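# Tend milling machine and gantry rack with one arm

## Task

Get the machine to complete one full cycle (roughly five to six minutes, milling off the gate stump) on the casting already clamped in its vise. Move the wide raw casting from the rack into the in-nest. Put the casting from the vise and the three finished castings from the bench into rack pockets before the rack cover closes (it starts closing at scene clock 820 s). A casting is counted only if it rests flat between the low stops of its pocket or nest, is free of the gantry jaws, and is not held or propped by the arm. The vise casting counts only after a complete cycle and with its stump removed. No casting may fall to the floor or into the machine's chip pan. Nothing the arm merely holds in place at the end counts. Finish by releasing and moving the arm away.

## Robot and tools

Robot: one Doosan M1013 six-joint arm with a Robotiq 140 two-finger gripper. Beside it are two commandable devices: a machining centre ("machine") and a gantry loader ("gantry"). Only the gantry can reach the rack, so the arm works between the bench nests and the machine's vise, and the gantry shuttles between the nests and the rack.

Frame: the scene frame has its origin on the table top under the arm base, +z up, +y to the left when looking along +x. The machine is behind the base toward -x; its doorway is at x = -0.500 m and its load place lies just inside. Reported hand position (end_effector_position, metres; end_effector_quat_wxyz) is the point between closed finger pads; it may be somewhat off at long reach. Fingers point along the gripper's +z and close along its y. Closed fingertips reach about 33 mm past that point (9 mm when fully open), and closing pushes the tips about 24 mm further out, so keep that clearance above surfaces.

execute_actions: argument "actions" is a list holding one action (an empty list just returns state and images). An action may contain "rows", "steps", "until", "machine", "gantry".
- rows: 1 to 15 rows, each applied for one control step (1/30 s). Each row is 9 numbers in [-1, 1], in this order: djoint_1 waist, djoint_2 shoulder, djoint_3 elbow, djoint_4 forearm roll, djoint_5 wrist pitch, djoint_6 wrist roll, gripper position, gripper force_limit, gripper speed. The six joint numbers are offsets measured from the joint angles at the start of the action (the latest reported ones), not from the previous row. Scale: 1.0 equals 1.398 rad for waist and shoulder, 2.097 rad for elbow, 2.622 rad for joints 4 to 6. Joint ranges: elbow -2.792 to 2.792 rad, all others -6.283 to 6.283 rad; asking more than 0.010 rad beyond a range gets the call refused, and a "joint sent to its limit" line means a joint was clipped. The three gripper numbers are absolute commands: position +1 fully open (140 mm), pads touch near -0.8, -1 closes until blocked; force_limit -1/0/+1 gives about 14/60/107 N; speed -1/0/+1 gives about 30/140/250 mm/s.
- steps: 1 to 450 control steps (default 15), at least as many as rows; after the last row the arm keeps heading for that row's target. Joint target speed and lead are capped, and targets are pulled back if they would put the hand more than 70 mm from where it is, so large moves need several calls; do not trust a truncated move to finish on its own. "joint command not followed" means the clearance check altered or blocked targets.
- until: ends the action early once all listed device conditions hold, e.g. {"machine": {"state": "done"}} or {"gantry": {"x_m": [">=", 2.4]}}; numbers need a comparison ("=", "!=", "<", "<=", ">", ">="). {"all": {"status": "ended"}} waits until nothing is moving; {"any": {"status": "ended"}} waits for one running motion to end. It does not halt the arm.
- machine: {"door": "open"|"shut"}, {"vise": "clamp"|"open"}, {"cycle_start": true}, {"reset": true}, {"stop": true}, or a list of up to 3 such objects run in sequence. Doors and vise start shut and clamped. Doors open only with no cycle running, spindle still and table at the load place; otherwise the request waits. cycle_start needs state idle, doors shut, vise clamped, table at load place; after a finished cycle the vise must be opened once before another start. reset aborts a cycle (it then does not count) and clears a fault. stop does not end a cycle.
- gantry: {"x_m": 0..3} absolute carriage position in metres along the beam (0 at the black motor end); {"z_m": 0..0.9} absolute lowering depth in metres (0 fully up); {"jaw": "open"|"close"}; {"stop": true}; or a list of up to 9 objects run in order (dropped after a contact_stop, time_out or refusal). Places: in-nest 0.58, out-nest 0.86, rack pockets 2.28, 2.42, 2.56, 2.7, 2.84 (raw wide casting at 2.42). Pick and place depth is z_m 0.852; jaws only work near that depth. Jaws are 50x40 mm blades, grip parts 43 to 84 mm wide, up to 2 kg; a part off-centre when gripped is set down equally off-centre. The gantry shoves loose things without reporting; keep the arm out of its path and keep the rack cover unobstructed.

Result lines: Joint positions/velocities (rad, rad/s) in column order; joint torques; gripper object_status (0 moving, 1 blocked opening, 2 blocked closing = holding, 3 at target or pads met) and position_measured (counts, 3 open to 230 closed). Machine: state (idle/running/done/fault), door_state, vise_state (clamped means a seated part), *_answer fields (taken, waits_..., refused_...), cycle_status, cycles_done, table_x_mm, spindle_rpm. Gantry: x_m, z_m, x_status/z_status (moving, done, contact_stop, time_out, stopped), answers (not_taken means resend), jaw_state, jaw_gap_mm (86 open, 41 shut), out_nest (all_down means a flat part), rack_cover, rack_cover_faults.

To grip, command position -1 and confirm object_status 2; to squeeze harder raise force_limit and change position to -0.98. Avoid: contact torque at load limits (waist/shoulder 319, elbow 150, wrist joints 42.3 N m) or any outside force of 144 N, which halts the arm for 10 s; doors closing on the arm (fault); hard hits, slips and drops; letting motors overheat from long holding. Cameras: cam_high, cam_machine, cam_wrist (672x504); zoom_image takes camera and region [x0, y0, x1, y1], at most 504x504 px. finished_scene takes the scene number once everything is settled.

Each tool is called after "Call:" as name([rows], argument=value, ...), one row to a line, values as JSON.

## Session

Call:
execute_actions([
  {"machine":[{"cycle_start":true},{"door":"open"},{"vise":"open"}],"steps":3},
])

Scene clock: 0.10 s.
end_effector_position=(+0.4408, -0.0399, +0.4115) position_measured=3 object_status=3 end_effector_quat_wxyz=(-0.039, +0.999, -0.018, +0.015) end_effector_velocity=(+0.000, +0.000, +0.000) end_effector_angular_velocity=(-0.000, -0.000, +0.001)
Joint positions: [-0.167 -0.212  1.885  0.072  1.442  1.384]
Joint velocities: [ 0.001 -0.    -0.    -0.     0.    -0.   ]
Joint torques (N m, as the joint torque sensors report them, + toward a larger angle): [  2.21 -21.33 -40.17   4.57   0.11   0.35]
machine: state=running door_state=shut vise_state=clamped door_answer=taken vise_answer=taken cycle_start_answer=taken reset_answer=taken cycle_status=moving cycles_done=0 table_x_mm=0 spindle_rpm=600 refusals=0 queue=running queue_left=2
gantry: x_m=0.000 x_m_goal=0.000 x_status=done x_answer=taken z_m=0.000 z_m_goal=0.000 z_status=done z_answer=taken jaw_state=open jaw_answer=taken jaw_gap_mm=86.0 out_nest=all_up rack_cover=open rack_cover_faults=0 refusals=0 queue=idle queue_left=0
camera_calibration (this result's frames):
cam_wrist: T_world_to_cam=[[-0.109494, -0.990495, -0.0832564, 0.0457003], [-0.945476, 0.0779368, 0.316228, 0.303152], [-0.306734, 0.113342, -0.945023, 0.71705], [0, 0, 0, 1]] pos_world=[0.51157, -0.0596327, 0.585568]

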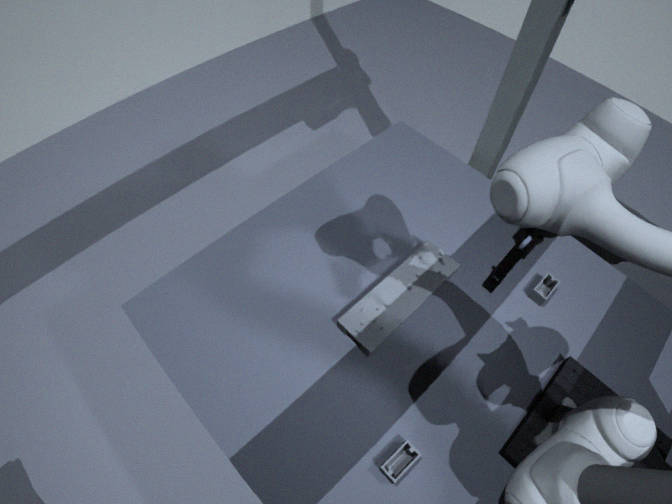

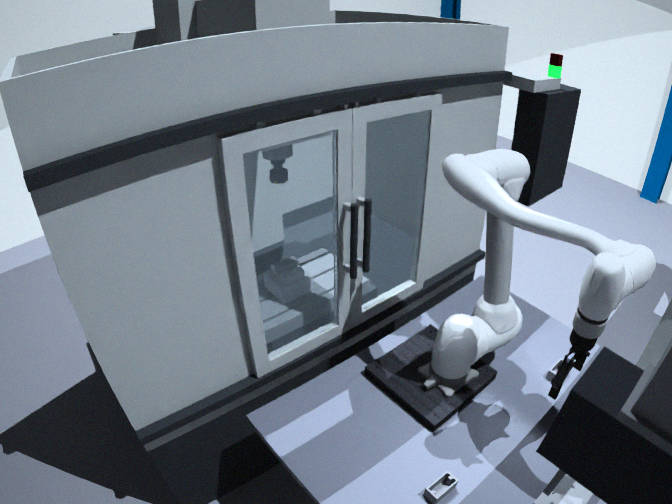

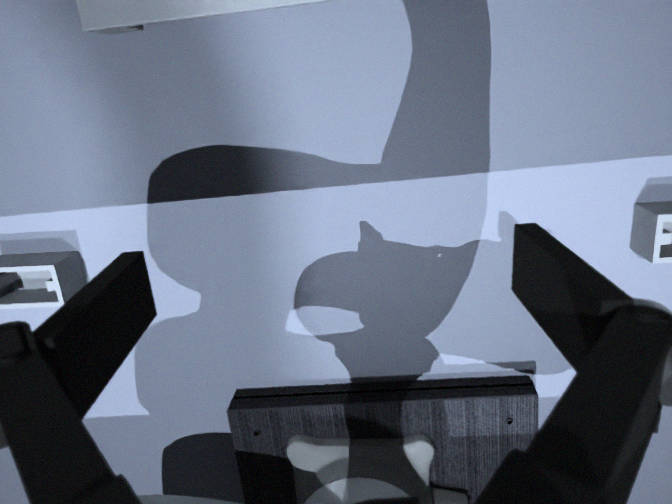

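Call:
execute_actions([
  {"rows":[[0.752,0.13,0.069,-0.027,-0.1146,-0.237,0.2,0,0]],"gantry":[{"x_m":2.42},{"z_m":0.852},{"jaw":"close"},{"z_m":0},{"x_m":0.58},{"z_m":0.852},{"jaw":"open"},{"z_m":0},{"x_m":1.6}],"steps":40},
])

Scene clock: 22.67 s.
end_effector_position=(+0.3042, +0.3847, +0.2554) position_measured=104 object_status=3 end_effector_quat_wxyz=(-0.009, +0.680, +0.733, +0.002) end_effector_velocity=(+0.000, +0.001, -0.000) end_effector_angular_velocity=(+0.000, -0.000, +0.003)
Joint positions: [ 0.884 -0.03   2.029  0.002  1.142  0.763]
Joint velocities: [ 0.001  0.001 -0.    -0.    -0.001 -0.002]
Joint torques (N m, as the joint torque sensors report them, + toward a larger angle): [  3.52 -36.03 -37.23   4.31   0.02   0.23]
machine: state=running door_state=shut vise_state=between door_answer=waits_cycle_end vise_answer=waits_cycle_end cycle_start_answer=taken reset_answer=taken cycle_status=moving cycles_done=0 table_x_mm=172 spindle_rpm=600 refusals=0 queue=done queue_left=0
gantry: x_m=1.065 x_m_goal=2.420 x_status=moving x_answer=taken z_m=0.000 z_m_goal=0.000 z_status=done z_answer=taken jaw_state=open jaw_answer=taken jaw_gap_mm=86.0 out_nest=all_up rack_cover=open rack_cover_faults=0 refusals=0 queue=running queue_left=8
camera_calibration (this result's frames):
cam_wrist: T_world_to_cam=[[0.999902, -0.00118476, -0.0139146, -0.297478], [0.00341473, -0.945405, 0.325879, 0.292815], [-0.013541, -0.325895, -0.945309, 0.559413], [0, 0, 0, 1]] pos_world=[0.304024, 0.458786, 0.429257]

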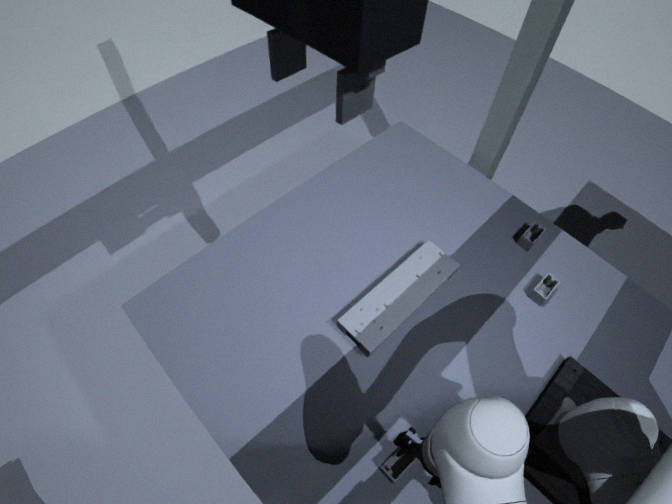

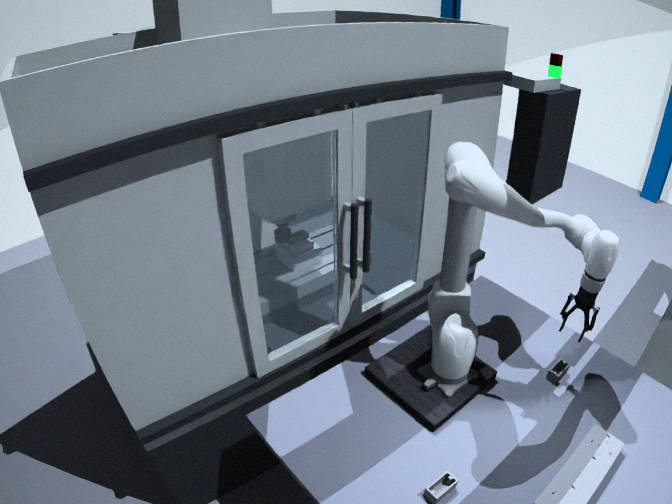

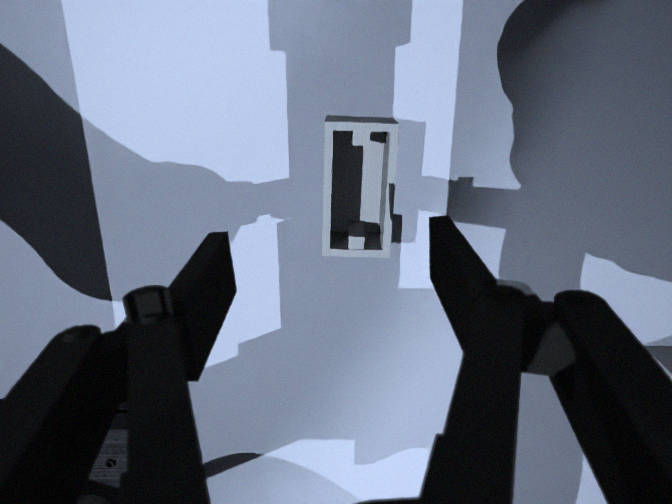

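Call:
execute_actions([
  {"rows":[[-0.018,0.173,0.091,0,-0.165,-0.0095,0.2,0,0]],"steps":30},
])

Scene clock: 32.13 s.
end_effector_position=(+0.3152, +0.3829, +0.0499) position_measured=104 object_status=3 end_effector_quat_wxyz=(-0.008, +0.681, +0.732, +0.002) end_effector_velocity=(+0.000, +0.000, +0.001) end_effector_angular_velocity=(+0.001, -0.001, -0.001)
Joint positions: [0.859 0.212 2.22  0.002 0.709 0.738]
Joint velocities: [-0.    -0.001 -0.    -0.    -0.     0.   ]
Joint torques (N m, as the joint torque sensors report them, + toward a larger angle): [  3.33 -47.65 -24.9    3.39  -0.05   0.37]
machine: state=running door_state=shut vise_state=between door_answer=waits_cycle_end vise_answer=waits_cycle_end cycle_start_answer=taken reset_answer=taken cycle_status=moving cycles_done=0 table_x_mm=246 spindle_rpm=600 refusals=0 queue=done queue_left=0
gantry: x_m=0.580 x_m_goal=0.580 x_status=done x_answer=taken z_m=0.852 z_m_goal=0.852 z_status=done z_answer=taken jaw_state=open jaw_answer=taken jaw_gap_mm=86.0 out_nest=all_up rack_cover=open rack_cover_faults=0 refusals=0 queue=running queue_left=2
camera_calibration (this result's frames):
cam_wrist: T_world_to_cam=[[0.999905, -0.00197225, -0.0136653, -0.310983], [0.00259437, -0.945276, 0.326261, 0.358206], [-0.0135609, -0.326265, -0.945181, 0.364818], [0, 0, 0, 1]] pos_world=[0.314971, 0.457018, 0.223701]

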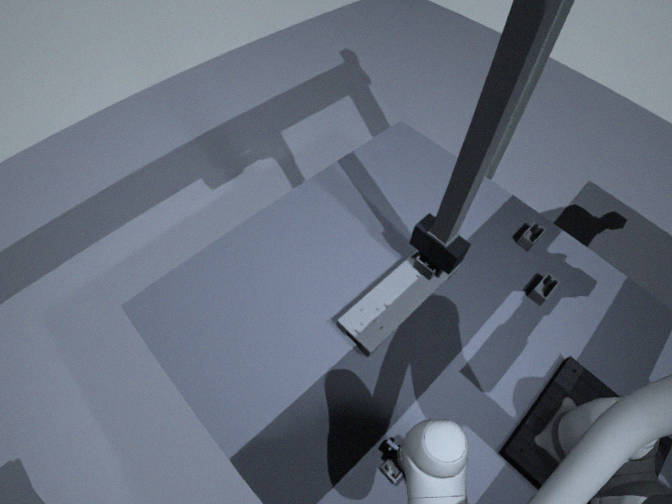

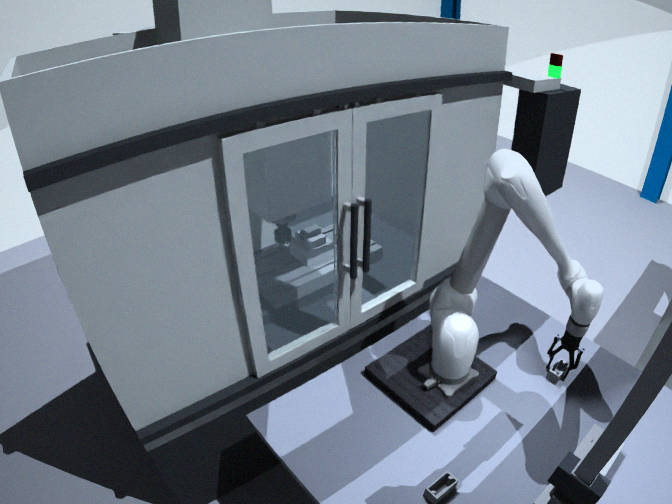

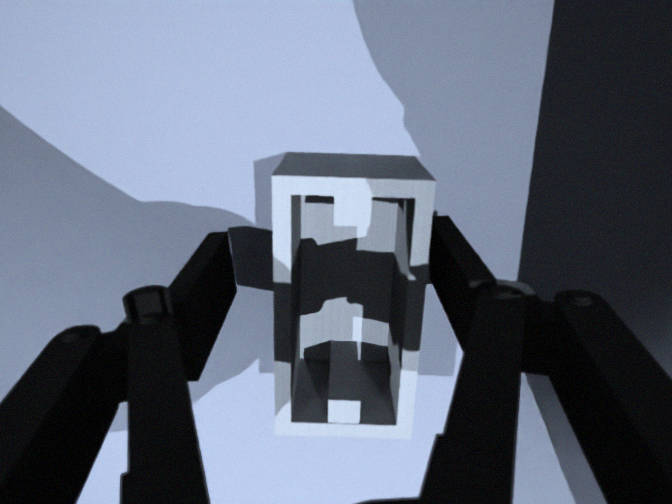

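Call:
execute_actions([
  {"rows":[[-0.011,0,0,0,0,-0.006,0.2,0,0],[-0.011,0,0,0,0,-0.006,0.2,0,0],[-0.011,0,0,0,0,-0.006,0.2,0,0],[-0.011,0,0,0,0,-0.006,0.2,0,0],[-0.011,0,0,0,0,-0.006,0.2,0,0],[-0.011,0,0,0,0,-0.006,0.2,0,0],[-0.011,0,0,0,0,-0.006,0.2,0,0],[-0.011,0,0,0,0,-0.006,0.2,0,0],[-0.011,0,0,0,0,-0.006,-1,0,0]],"steps":40,"until":{"gantry":{"jaw_gap_mm":["<",0]}}},
])

Scene clock: 40.90 s.
end_effector_position=(+0.3210, +0.3780, +0.0498) position_measured=153 object_status=2 end_effector_quat_wxyz=(-0.008, +0.681, +0.733, +0.002) end_effector_velocity=(+0.000, -0.000, -0.000) end_effector_angular_velocity=(-0.000, -0.000, -0.000)
Joint positions: [0.844 0.212 2.22  0.002 0.709 0.722]
Joint velocities: [-0.001  0.     0.    -0.     0.     0.   ]
Joint torques (N m, as the joint torque sensors report them, + toward a larger angle): [  2.29 -33.3  -18.92   3.76  -0.53  -0.2 ]
machine: state=running door_state=shut vise_state=between door_answer=waits_cycle_end vise_answer=waits_cycle_end cycle_start_answer=taken reset_answer=taken cycle_status=moving cycles_done=0 table_x_mm=315 spindle_rpm=600 refusals=0 queue=done queue_left=0
gantry: x_m=1.600 x_m_goal=1.600 x_status=done x_answer=taken z_m=0.000 z_m_goal=0.000 z_status=done z_answer=taken jaw_state=open jaw_answer=taken jaw_gap_mm=86.0 out_nest=all_up rack_cover=open rack_cover_faults=0 refusals=0 queue=done queue_left=0
camera_calibration (this result's frames):
cam_wrist: T_world_to_cam=[[0.999905, -0.00166919, -0.0136694, -0.316954], [0.0028819, -0.945283, 0.326239, 0.353519], [-0.013466, -0.326248, -0.945188, 0.363149], [0, 0, 0, 1]] pos_world=[0.320796, 0.452123, 0.22358]

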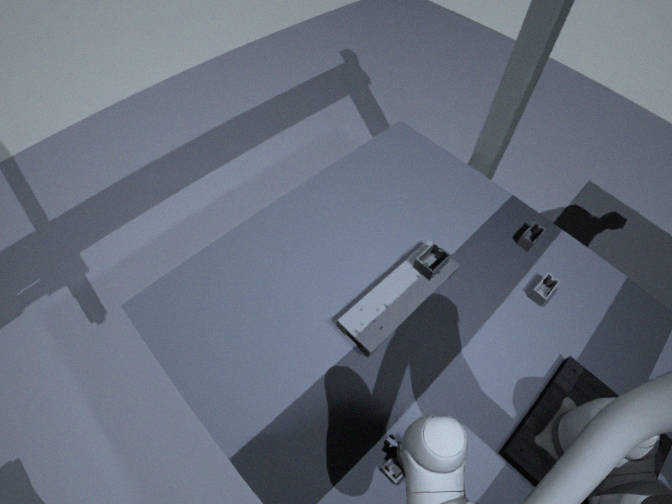

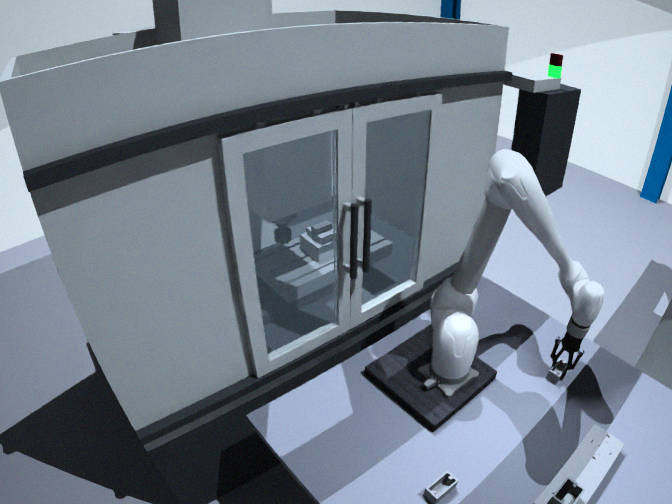

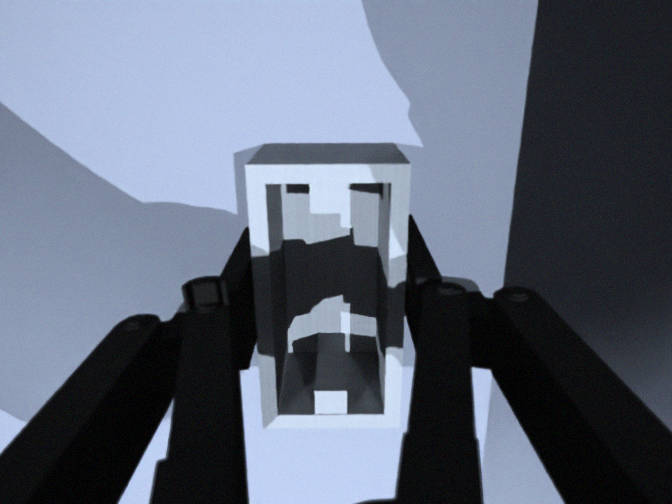

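Call:
execute_actions([
  {"rows":[[0,-0.13,0,0,0.07,0,-1,0,0],[0,-0.13,0,0,0.07,0,-1,0,0],[0,-0.13,0,0,0.07,0,-1,0,0],[0,-0.13,0,0,0.07,0,-1,0,0],[0,-0.13,0,0,0.07,0,-1,0,0],[0,-0.13,0,0,0.07,0,-1,0,0],[0,-0.13,0,0,0.07,0,-1,0,0],[0,-0.13,0,0,0.07,0,-1,0,0],[0,-0.13,0,0,0.07,0,-1,0,0],[0,-0.13,0,0,0.07,0,-1,0,0],[0,-0.13,0,0,0.07,0,-1,0,0],[0,-0.13,0,0,0.07,0,-1,0,0],[-0.446,0.049,-0.184,0,0.121,-0.239,-1,0,0]],"steps":50},
])

Scene clock: 53.90 s.
end_effector_position=(+0.6356, +0.1448, +0.1683) position_measured=153 object_status=2 end_effector_quat_wxyz=(-0.008, +0.679, +0.734, +0.002) end_effector_velocity=(+0.000, -0.001, -0.000) end_effector_angular_velocity=(-0.000, +0.000, -0.000)
Joint positions: [0.22  0.28  1.834 0.002 1.026 0.095]
Joint velocities: [-0.001  0.001 -0.    -0.     0.    -0.001]
Joint torques (N m, as the joint torque sensors report them, + toward a larger angle): [  3.69 -67.52 -36.48   3.8    0.16   0.42]
machine: state=running door_state=shut vise_state=between door_answer=waits_cycle_end vise_answer=waits_cycle_end cycle_start_answer=taken reset_answer=taken cycle_status=moving cycles_done=0 table_x_mm=259 spindle_rpm=600 refusals=0 queue=done queue_left=0
gantry: x_m=1.600 x_m_goal=1.600 x_status=done x_answer=taken z_m=0.000 z_m_goal=0.000 z_status=done z_answer=taken jaw_state=open jaw_answer=taken jaw_gap_mm=86.0 out_nest=all_up rack_cover=open rack_cover_faults=0 refusals=0 queue=done queue_left=0
camera_calibration (this result's frames):
cam_wrist: T_world_to_cam=[[0.999917, 0.00179469, -0.0127375, -0.630941], [0.00584918, -0.945361, 0.325972, 0.09167], [-0.0114565, -0.326019, -0.945294, 0.401971], [0, 0, 0, 1]] pos_world=[0.634957, 0.218844, 0.342063]

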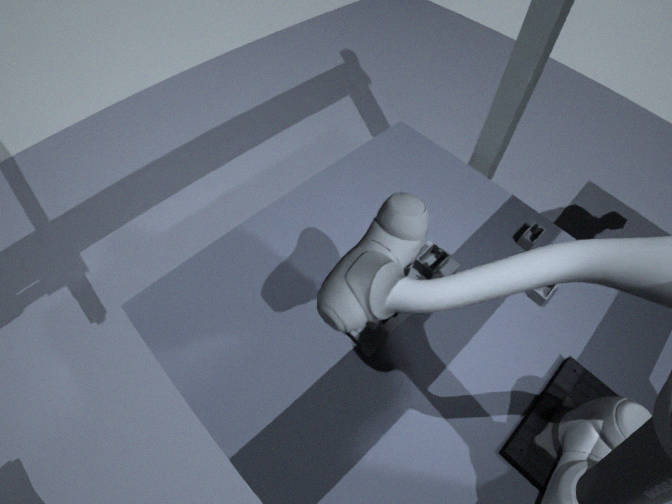

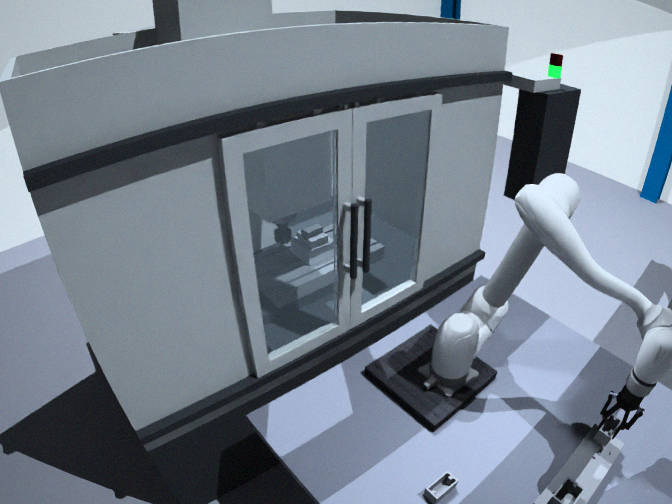

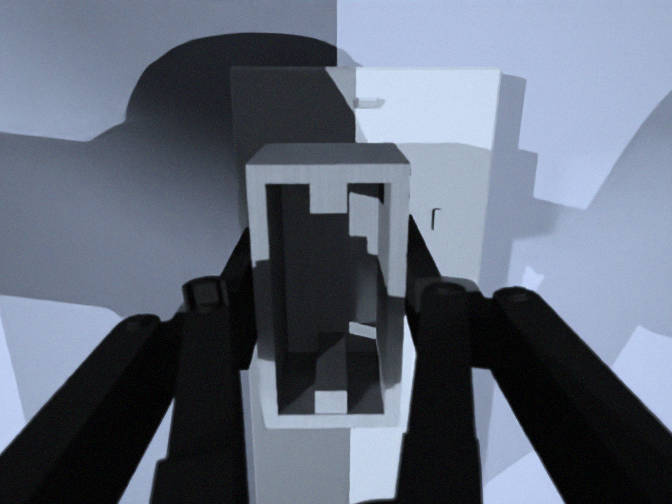

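Call:
execute_actions([
  {"rows":[[0,0.05,0.004,0,-0.03,0,-1,0,0]],"steps":22},
])

Scene clock: 58.20 s.
end_effector_position=(+0.6521, +0.1484, +0.1182) position_measured=153 object_status=2 end_effector_quat_wxyz=(-0.008, +0.679, +0.734, +0.002) end_effector_velocity=(-0.000, +0.000, +0.001) end_effector_angular_velocity=(+0.001, -0.001, +0.000)
Joint positions: [0.22  0.35  1.843 0.002 0.948 0.095]
Joint velocities: [ 0.    -0.001 -0.     0.     0.    -0.   ]
Joint torques (N m, as the joint torque sensors report them, + toward a larger angle): [  5.03 -70.09 -33.21   3.88  -0.03  -0.01]
machine: state=running door_state=shut vise_state=between door_answer=waits_cycle_end vise_answer=waits_cycle_end cycle_start_answer=taken reset_answer=taken cycle_status=moving cycles_done=0 table_x_mm=225 spindle_rpm=600 refusals=0 queue=done queue_left=0
gantry: x_m=1.600 x_m_goal=1.600 x_status=done x_answer=taken z_m=0.000 z_m_goal=0.000 z_status=done z_answer=taken jaw_state=open jaw_answer=taken jaw_gap_mm=86.0 out_nest=all_up rack_cover=open rack_cover_faults=0 refusals=0 queue=done queue_left=0
camera_calibration (this result's frames):
cam_wrist: T_world_to_cam=[[0.999922, 0.00168043, -0.0123922, -0.648084], [0.00562868, -0.945359, 0.325982, 0.111416], [-0.0111673, -0.326027, -0.945295, 0.355785], [0, 0, 0, 1]] pos_world=[0.65138, 0.222412, 0.291971]

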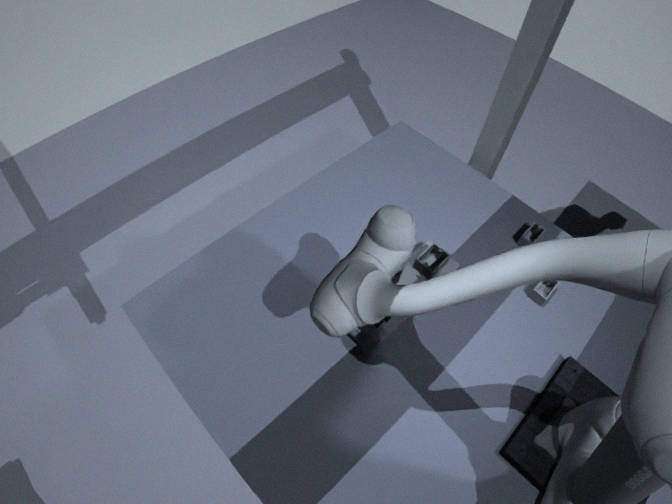

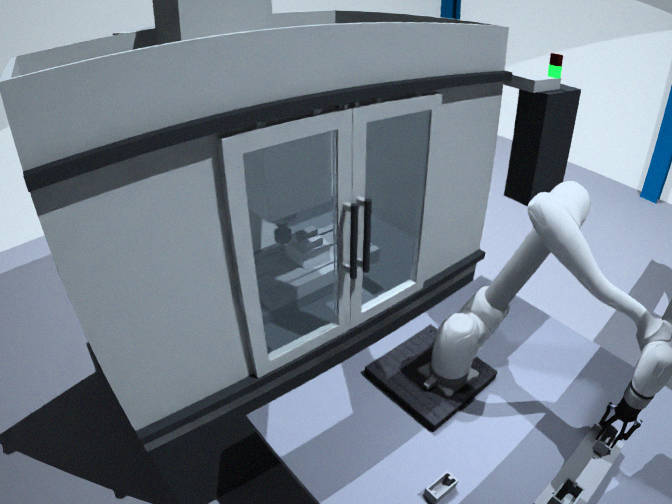

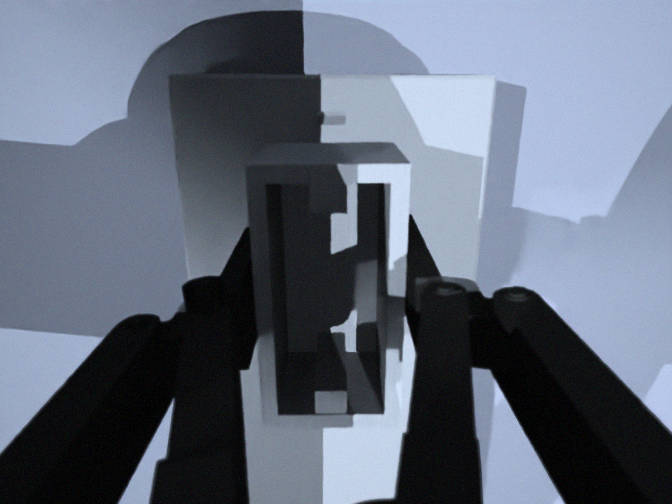

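Call:
execute_actions([
  {"rows":[[0,0.011,0.007,0,-0.012,0,-1,0,0],[0,0.011,0.007,0,-0.012,0,-1,0,0],[0,0.011,0.007,0,-0.012,0,-1,0,0],[0,0.011,0.007,0,-0.012,0,-1,0,0],[0,0.011,0.007,0,-0.012,0,-1,0,0],[0,0.011,0.007,0,-0.012,0,-1,0,0],[0,0.011,0.007,0,-0.012,0,-1,0,0],[0,0.011,0.007,0,-0.012,0,-1,0,0],[0,0.011,0.007,0,-0.012,0,-1,0,0],[0,0.011,0.007,0,-0.012,0,-1,0,0],[0,0.011,0.007,0,-0.012,0,0.2,0,0]],"steps":30},
])

Scene clock: 66.23 s.
end_effector_position=(+0.6513, +0.1485, +0.1013) position_measured=104 object_status=3 end_effector_quat_wxyz=(-0.008, +0.679, +0.734, +0.003) end_effector_velocity=(+0.000, +0.000, +0.001) end_effector_angular_velocity=(+0.000, -0.001, -0.000)
Joint positions: [0.22  0.365 1.857 0.002 0.916 0.095]
Joint velocities: [ 0.    -0.001 -0.     0.    -0.     0.   ]
Joint torques (N m, as the joint torque sensors report them, + toward a larger angle): [  1.6  -68.83 -31.2    3.8    0.05   0.4 ]
machine: state=running door_state=shut vise_state=between door_answer=waits_cycle_end vise_answer=waits_cycle_end cycle_start_answer=taken reset_answer=taken cycle_status=moving cycles_done=0 table_x_mm=162 spindle_rpm=600 refusals=0 queue=done queue_left=0
gantry: x_m=1.600 x_m_goal=1.600 x_status=done x_answer=taken z_m=0.000 z_m_goal=0.000 z_status=done z_answer=taken jaw_state=open jaw_answer=taken jaw_gap_mm=86.0 out_nest=all_down rack_cover=open rack_cover_faults=0 refusals=0 queue=done queue_left=0
camera_calibration (this result's frames):
cam_wrist: T_world_to_cam=[[0.999938, 0.00162794, -0.0109897, -0.647688], [0.00511972, -0.945429, 0.325787, 0.117368], [-0.00985962, -0.325823, -0.945379, 0.33902], [0, 0, 0, 1]] pos_world=[0.65039, 0.222478, 0.275148]

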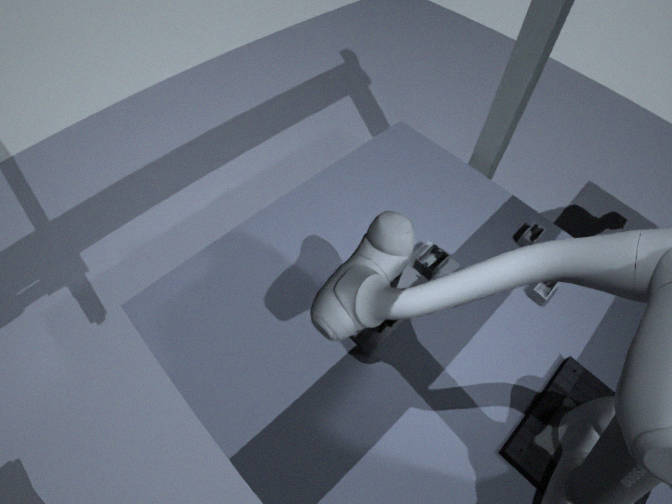

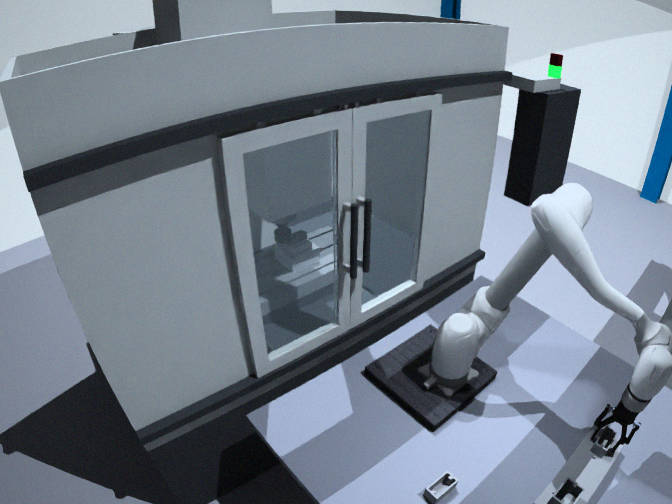

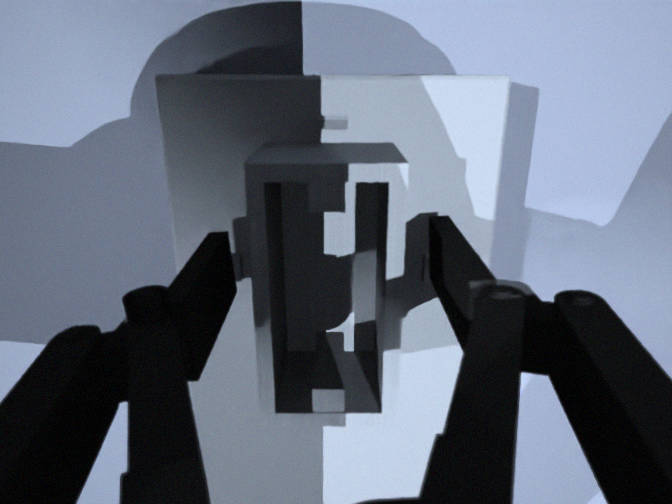

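Call:
execute_actions([
  {"rows":[[0,-0.15,0,0,0.08,0,0.2,0,0],[0,-0.15,0,0,0.08,0,0.2,0,0],[0,-0.15,0,0,0.08,0,0.2,0,0],[0,-0.15,0,0,0.08,0,0.2,0,0],[0,-0.15,0,0,0.08,0,0.2,0,0],[0,-0.15,0,0,0.08,0,0.2,0,0],[0,-0.15,0,0,0.08,0,0.2,0,0],[0,-0.15,0,0,0.08,0,0.2,0,0],[0,-0.25,0.06,0,0.085,0,0.2,0,0],[0,-0.25,0.06,0,0.085,0,0.2,0,0],[0,-0.25,0.06,0,0.085,0,0.2,0,0],[0,-0.25,0.06,0,0.085,0,0.2,0,0],[-0.78,-0.339,0.122,0,0.085,-0.416,0.2,0,0]],"steps":50},
])

Call:
execute_actions([
  {"gantry":[{"x_m":0.86},{"z_m":0.852},{"jaw":"close"},{"z_m":0},{"x_m":2.28},{"z_m":0.852},{"jaw":"open"},{"z_m":0}],"steps":1},
])

Scene clock: 82.93 s.
end_effector_position=(+0.3007, -0.3272, +0.2404) position_measured=104 object_status=3 end_effector_quat_wxyz=(-0.009, +0.677, +0.735, +0.002) end_effector_velocity=(-0.131, -0.095, -0.003) end_effector_angular_velocity=(+0.002, +0.005, -0.179)
Joint positions: [-0.859 -0.108  2.112  0.002  1.139 -0.989]
Joint velocities: [-0.369 -0.027  0.029  0.     0.003 -0.189]
Joint torques (N m, as the joint torque sensors report them, + toward a larger angle): [ 17.01 -33.52 -38.09   4.83  -0.34   0.73]
machine: state=running door_state=shut vise_state=between door_answer=waits_cycle_end vise_answer=waits_cycle_end cycle_start_answer=taken reset_answer=taken cycle_status=moving cycles_done=0 table_x_mm=30 spindle_rpm=600 refusals=0 queue=done queue_left=0
gantry: x_m=1.600 x_m_goal=1.600 x_status=done x_answer=taken z_m=0.000 z_m_goal=0.000 z_status=done z_answer=taken jaw_state=open jaw_answer=taken jaw_gap_mm=86.0 out_nest=all_down rack_cover=open rack_cover_faults=0 refusals=0 queue=done queue_left=0
camera_calibration (this result's frames):
cam_wrist: T_world_to_cam=[[0.999886, 0.00701528, -0.01335, -0.292461], [0.0109729, -0.945686, 0.324897, -0.377495], [-0.0103456, -0.325007, -0.945655, 0.312514], [0, 0, 0, 1]] pos_world=[0.299803, -0.253371, 0.414273]

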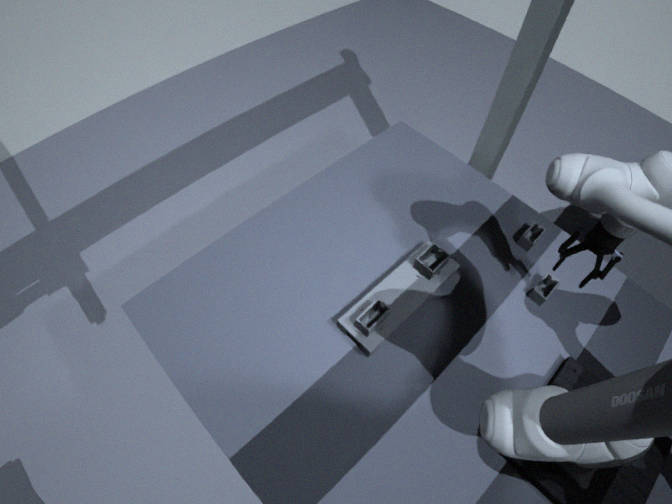

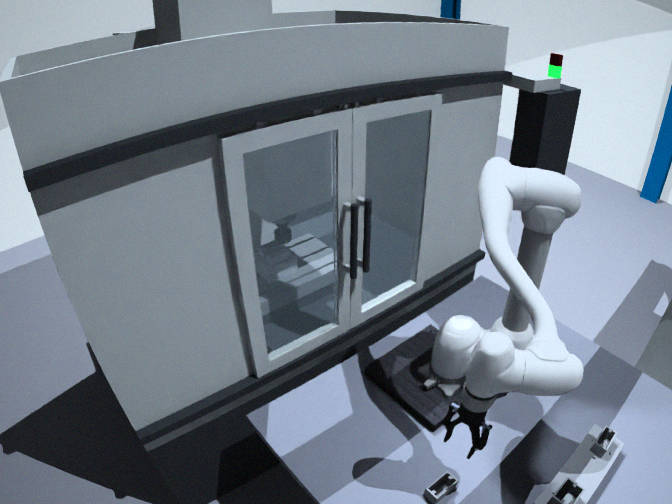

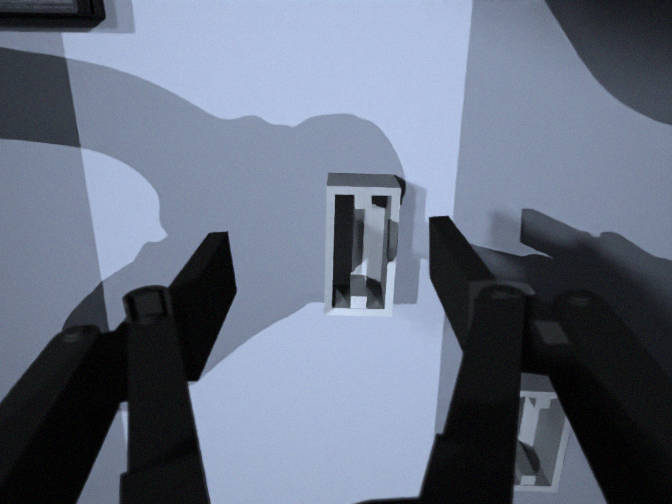

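Scene clock: 82.97 s.
end_effector_position=(+0.2977, -0.3294, +0.2403) position_measured=104 object_status=3 end_effector_quat_wxyz=(-0.009, +0.679, +0.734, +0.002) end_effector_velocity=(-0.052, -0.037, -0.001) end_effector_angular_velocity=(+0.001, +0.002, -0.069)
Joint positions: [-0.868 -0.108  2.113  0.002  1.139 -0.994]
Joint velocities: [-0.145 -0.011  0.012 -0.     0.001 -0.075]
Joint torques (N m, as the joint torque sensors report them, + toward a larger angle): [ 14.76 -29.64 -35.05   4.36  -0.39   0.24]
machine: state=running door_state=shut vise_state=between door_answer=waits_cycle_end vise_answer=waits_cycle_end cycle_start_answer=taken reset_answer=taken cycle_status=moving cycles_done=0 table_x_mm=30 spindle_rpm=600 refusals=0 queue=done queue_left=0
gantry: x_m=1.599 x_m_goal=0.860 x_status=moving x_answer=taken z_m=0.000 z_m_goal=0.000 z_status=done z_answer=taken jaw_state=open jaw_answer=taken jaw_gap_mm=86.0 out_nest=all_down rack_cover=open rack_cover_faults=0 refusals=0 queue=running queue_left=7
camera_calibration (this result's frames):
cam_wrist: T_world_to_cam=[[0.999905, 0.00293704, -0.0134312, -0.290721], [0.0071419, -0.945727, 0.324884, -0.378391], [-0.0117481, -0.324949, -0.945658, 0.312169], [0, 0, 0, 1]] pos_world=[0.297063, -0.255561, 0.414234]

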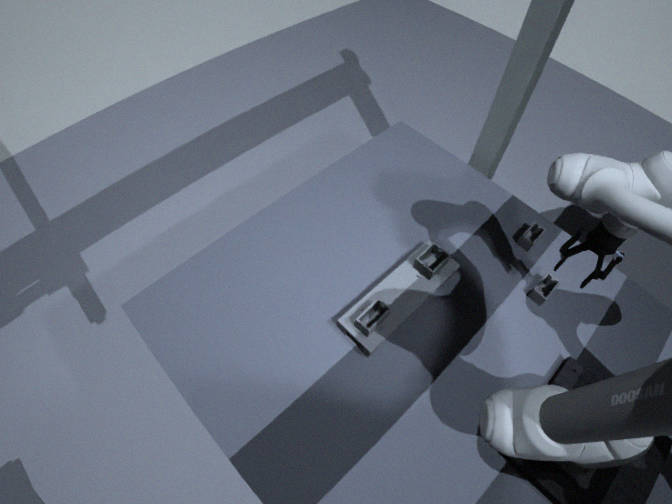

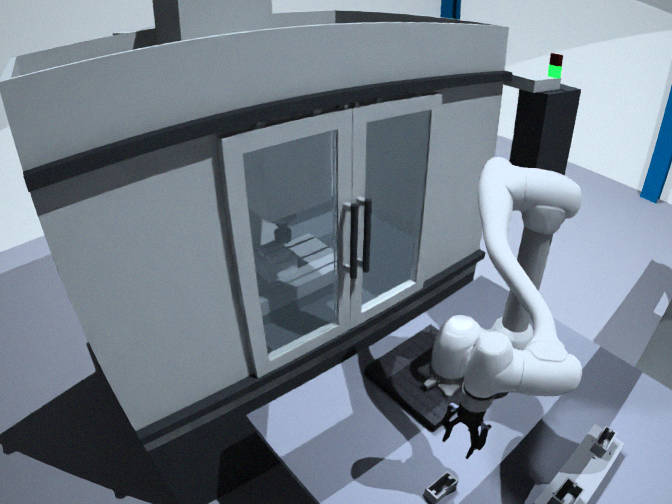

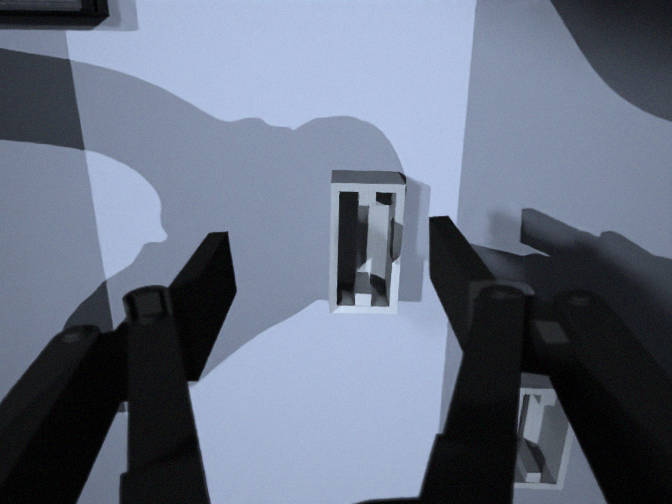

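Call:
execute_actions([
  {"rows":[[-0.021,0.1935,0.044,0,-0.139,-0.011,0.2,0,0]],"steps":30},
])

Scene clock: 93.20 s.
end_effector_position=(+0.3162, -0.3774, +0.0703) position_measured=104 object_status=3 end_effector_quat_wxyz=(-0.008, +0.679, +0.734, +0.002) end_effector_velocity=(+0.000, +0.000, -0.000) end_effector_angular_velocity=(+0.001, +0.001, +0.000)
Joint positions: [-0.897  0.162  2.205  0.002  0.775 -1.023]
Joint velocities: [ 0.     0.001  0.     0.     0.    -0.   ]
Joint torques (N m, as the joint torque sensors report them, + toward a larger angle): [  2.14 -45.41 -27.9    3.13   0.04   0.23]
machine: state=running door_state=shut vise_state=between door_answer=waits_cycle_end vise_answer=waits_cycle_end cycle_start_answer=taken reset_answer=taken cycle_status=moving cycles_done=0 table_x_mm=54 spindle_rpm=600 refusals=0 queue=done queue_left=0
gantry: x_m=2.280 x_m_goal=2.280 x_status=done x_answer=taken z_m=0.000 z_m_goal=0.000 z_status=done z_answer=taken jaw_state=open jaw_answer=taken jaw_gap_mm=86.0 out_nest=all_up rack_cover=open rack_cover_faults=0 refusals=0 queue=done queue_left=0
camera_calibration (this result's frames):
cam_wrist: T_world_to_cam=[[0.999917, 0.00197617, -0.0127647, -0.311793], [0.00603406, -0.945233, 0.326339, -0.368261], [-0.0114207, -0.326389, -0.945167, 0.135339], [0, 0, 0, 1]] pos_world=[0.315534, -0.303303, 0.244116]

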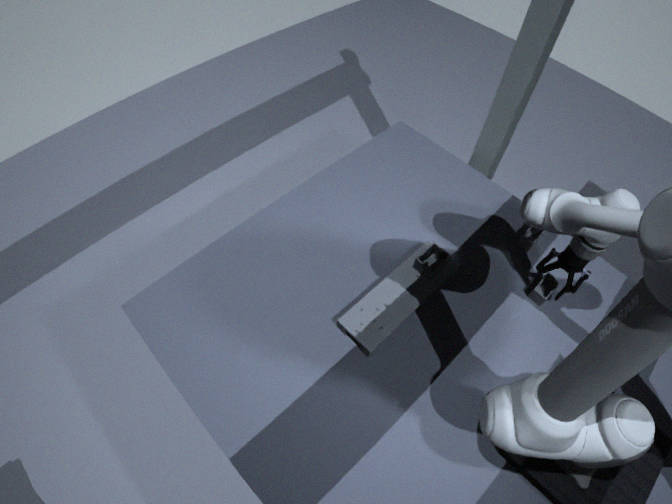

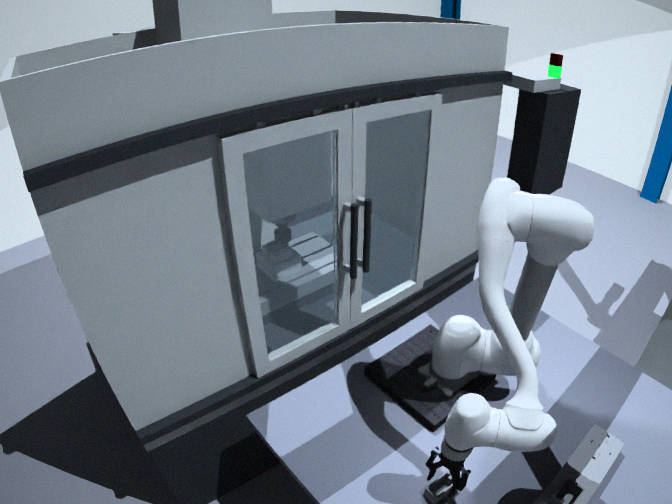

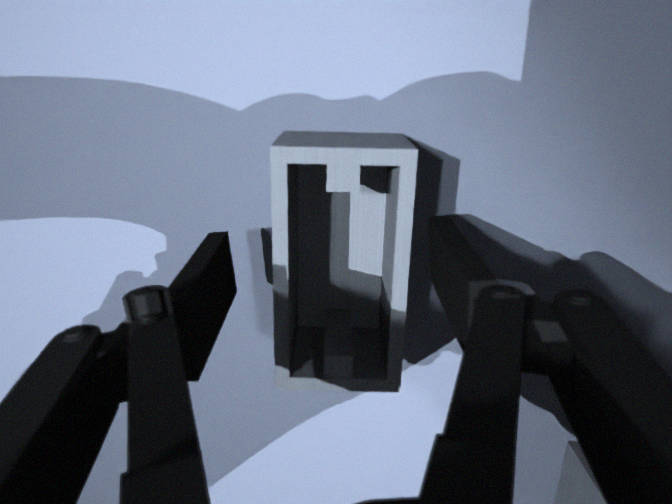

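Call:
execute_actions([
  {"rows":[[0,0.019,0.006,0,-0.015,0,0.2,0,0],[0,0.019,0.006,0,-0.015,0,0.2,0,0],[0,0.019,0.006,0,-0.015,0,0.2,0,0],[0,0.019,0.006,0,-0.015,0,0.2,0,0],[0,0.019,0.006,0,-0.015,0,0.2,0,0],[0,0.019,0.006,0,-0.015,0,0.2,0,0],[0,0.019,0.006,0,-0.015,0,0.2,0,0],[0,0.019,0.006,0,-0.015,0,0.2,0,0],[0,0.019,0.006,0,-0.015,0,0.2,0,0],[0,0.019,0.006,0,-0.015,0,0.2,0,0],[0,0.019,0.006,0,-0.015,0,-1,0,0]],"steps":36},
])

Scene clock: 99.23 s.
end_effector_position=(+0.3162, -0.3775, +0.0525) position_measured=153 object_status=2 end_effector_quat_wxyz=(-0.008, +0.679, +0.734, +0.002) end_effector_velocity=(+0.000, -0.000, +0.000) end_effector_angular_velocity=(-0.000, -0.000, -0.000)
Joint positions: [-0.897  0.189  2.218  0.002  0.735 -1.023]
Joint velocities: [ 0.  0. -0.  0.  0.  0.]
Joint torques (N m, as the joint torque sensors report them, + toward a larger angle): [  5.38 -35.51 -15.82   3.79  -0.57  -0.05]
machine: state=running door_state=shut vise_state=between door_answer=waits_cycle_end vise_answer=waits_cycle_end cycle_start_answer=taken reset_answer=taken cycle_status=moving cycles_done=0 table_x_mm=102 spindle_rpm=600 refusals=0 queue=done queue_left=0
gantry: x_m=2.280 x_m_goal=2.280 x_status=done x_answer=taken z_m=0.000 z_m_goal=0.000 z_status=done z_answer=taken jaw_state=open jaw_answer=taken jaw_gap_mm=86.0 out_nest=all_up rack_cover=open rack_cover_faults=0 refusals=0 queue=done queue_left=0
camera_calibration (this result's frames):
cam_wrist: T_world_to_cam=[[0.999918, 0.001942, -0.0126696, -0.312058], [0.00597344, -0.945156, 0.326566, -0.362491], [-0.0113406, -0.326615, -0.94509, 0.118336], [0, 0, 0, 1]] pos_world=[0.315539, -0.303354, 0.226262]

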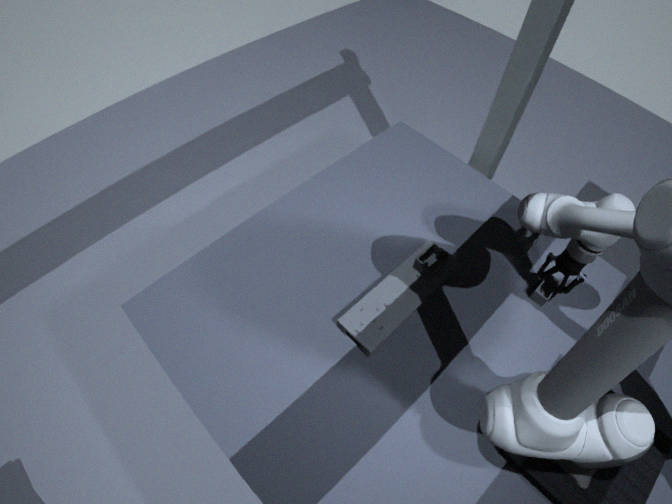

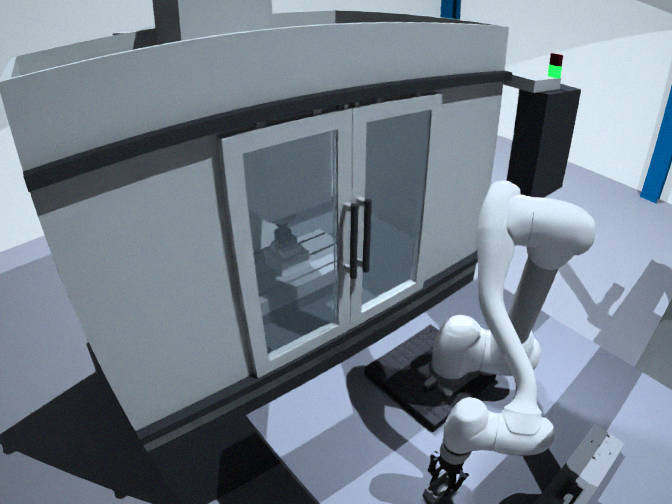

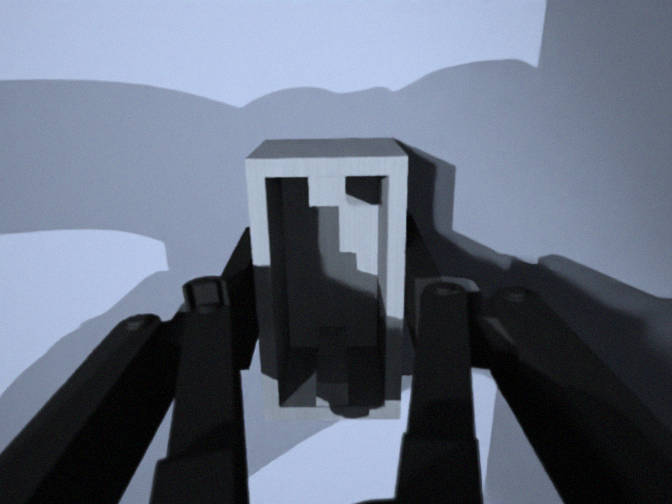

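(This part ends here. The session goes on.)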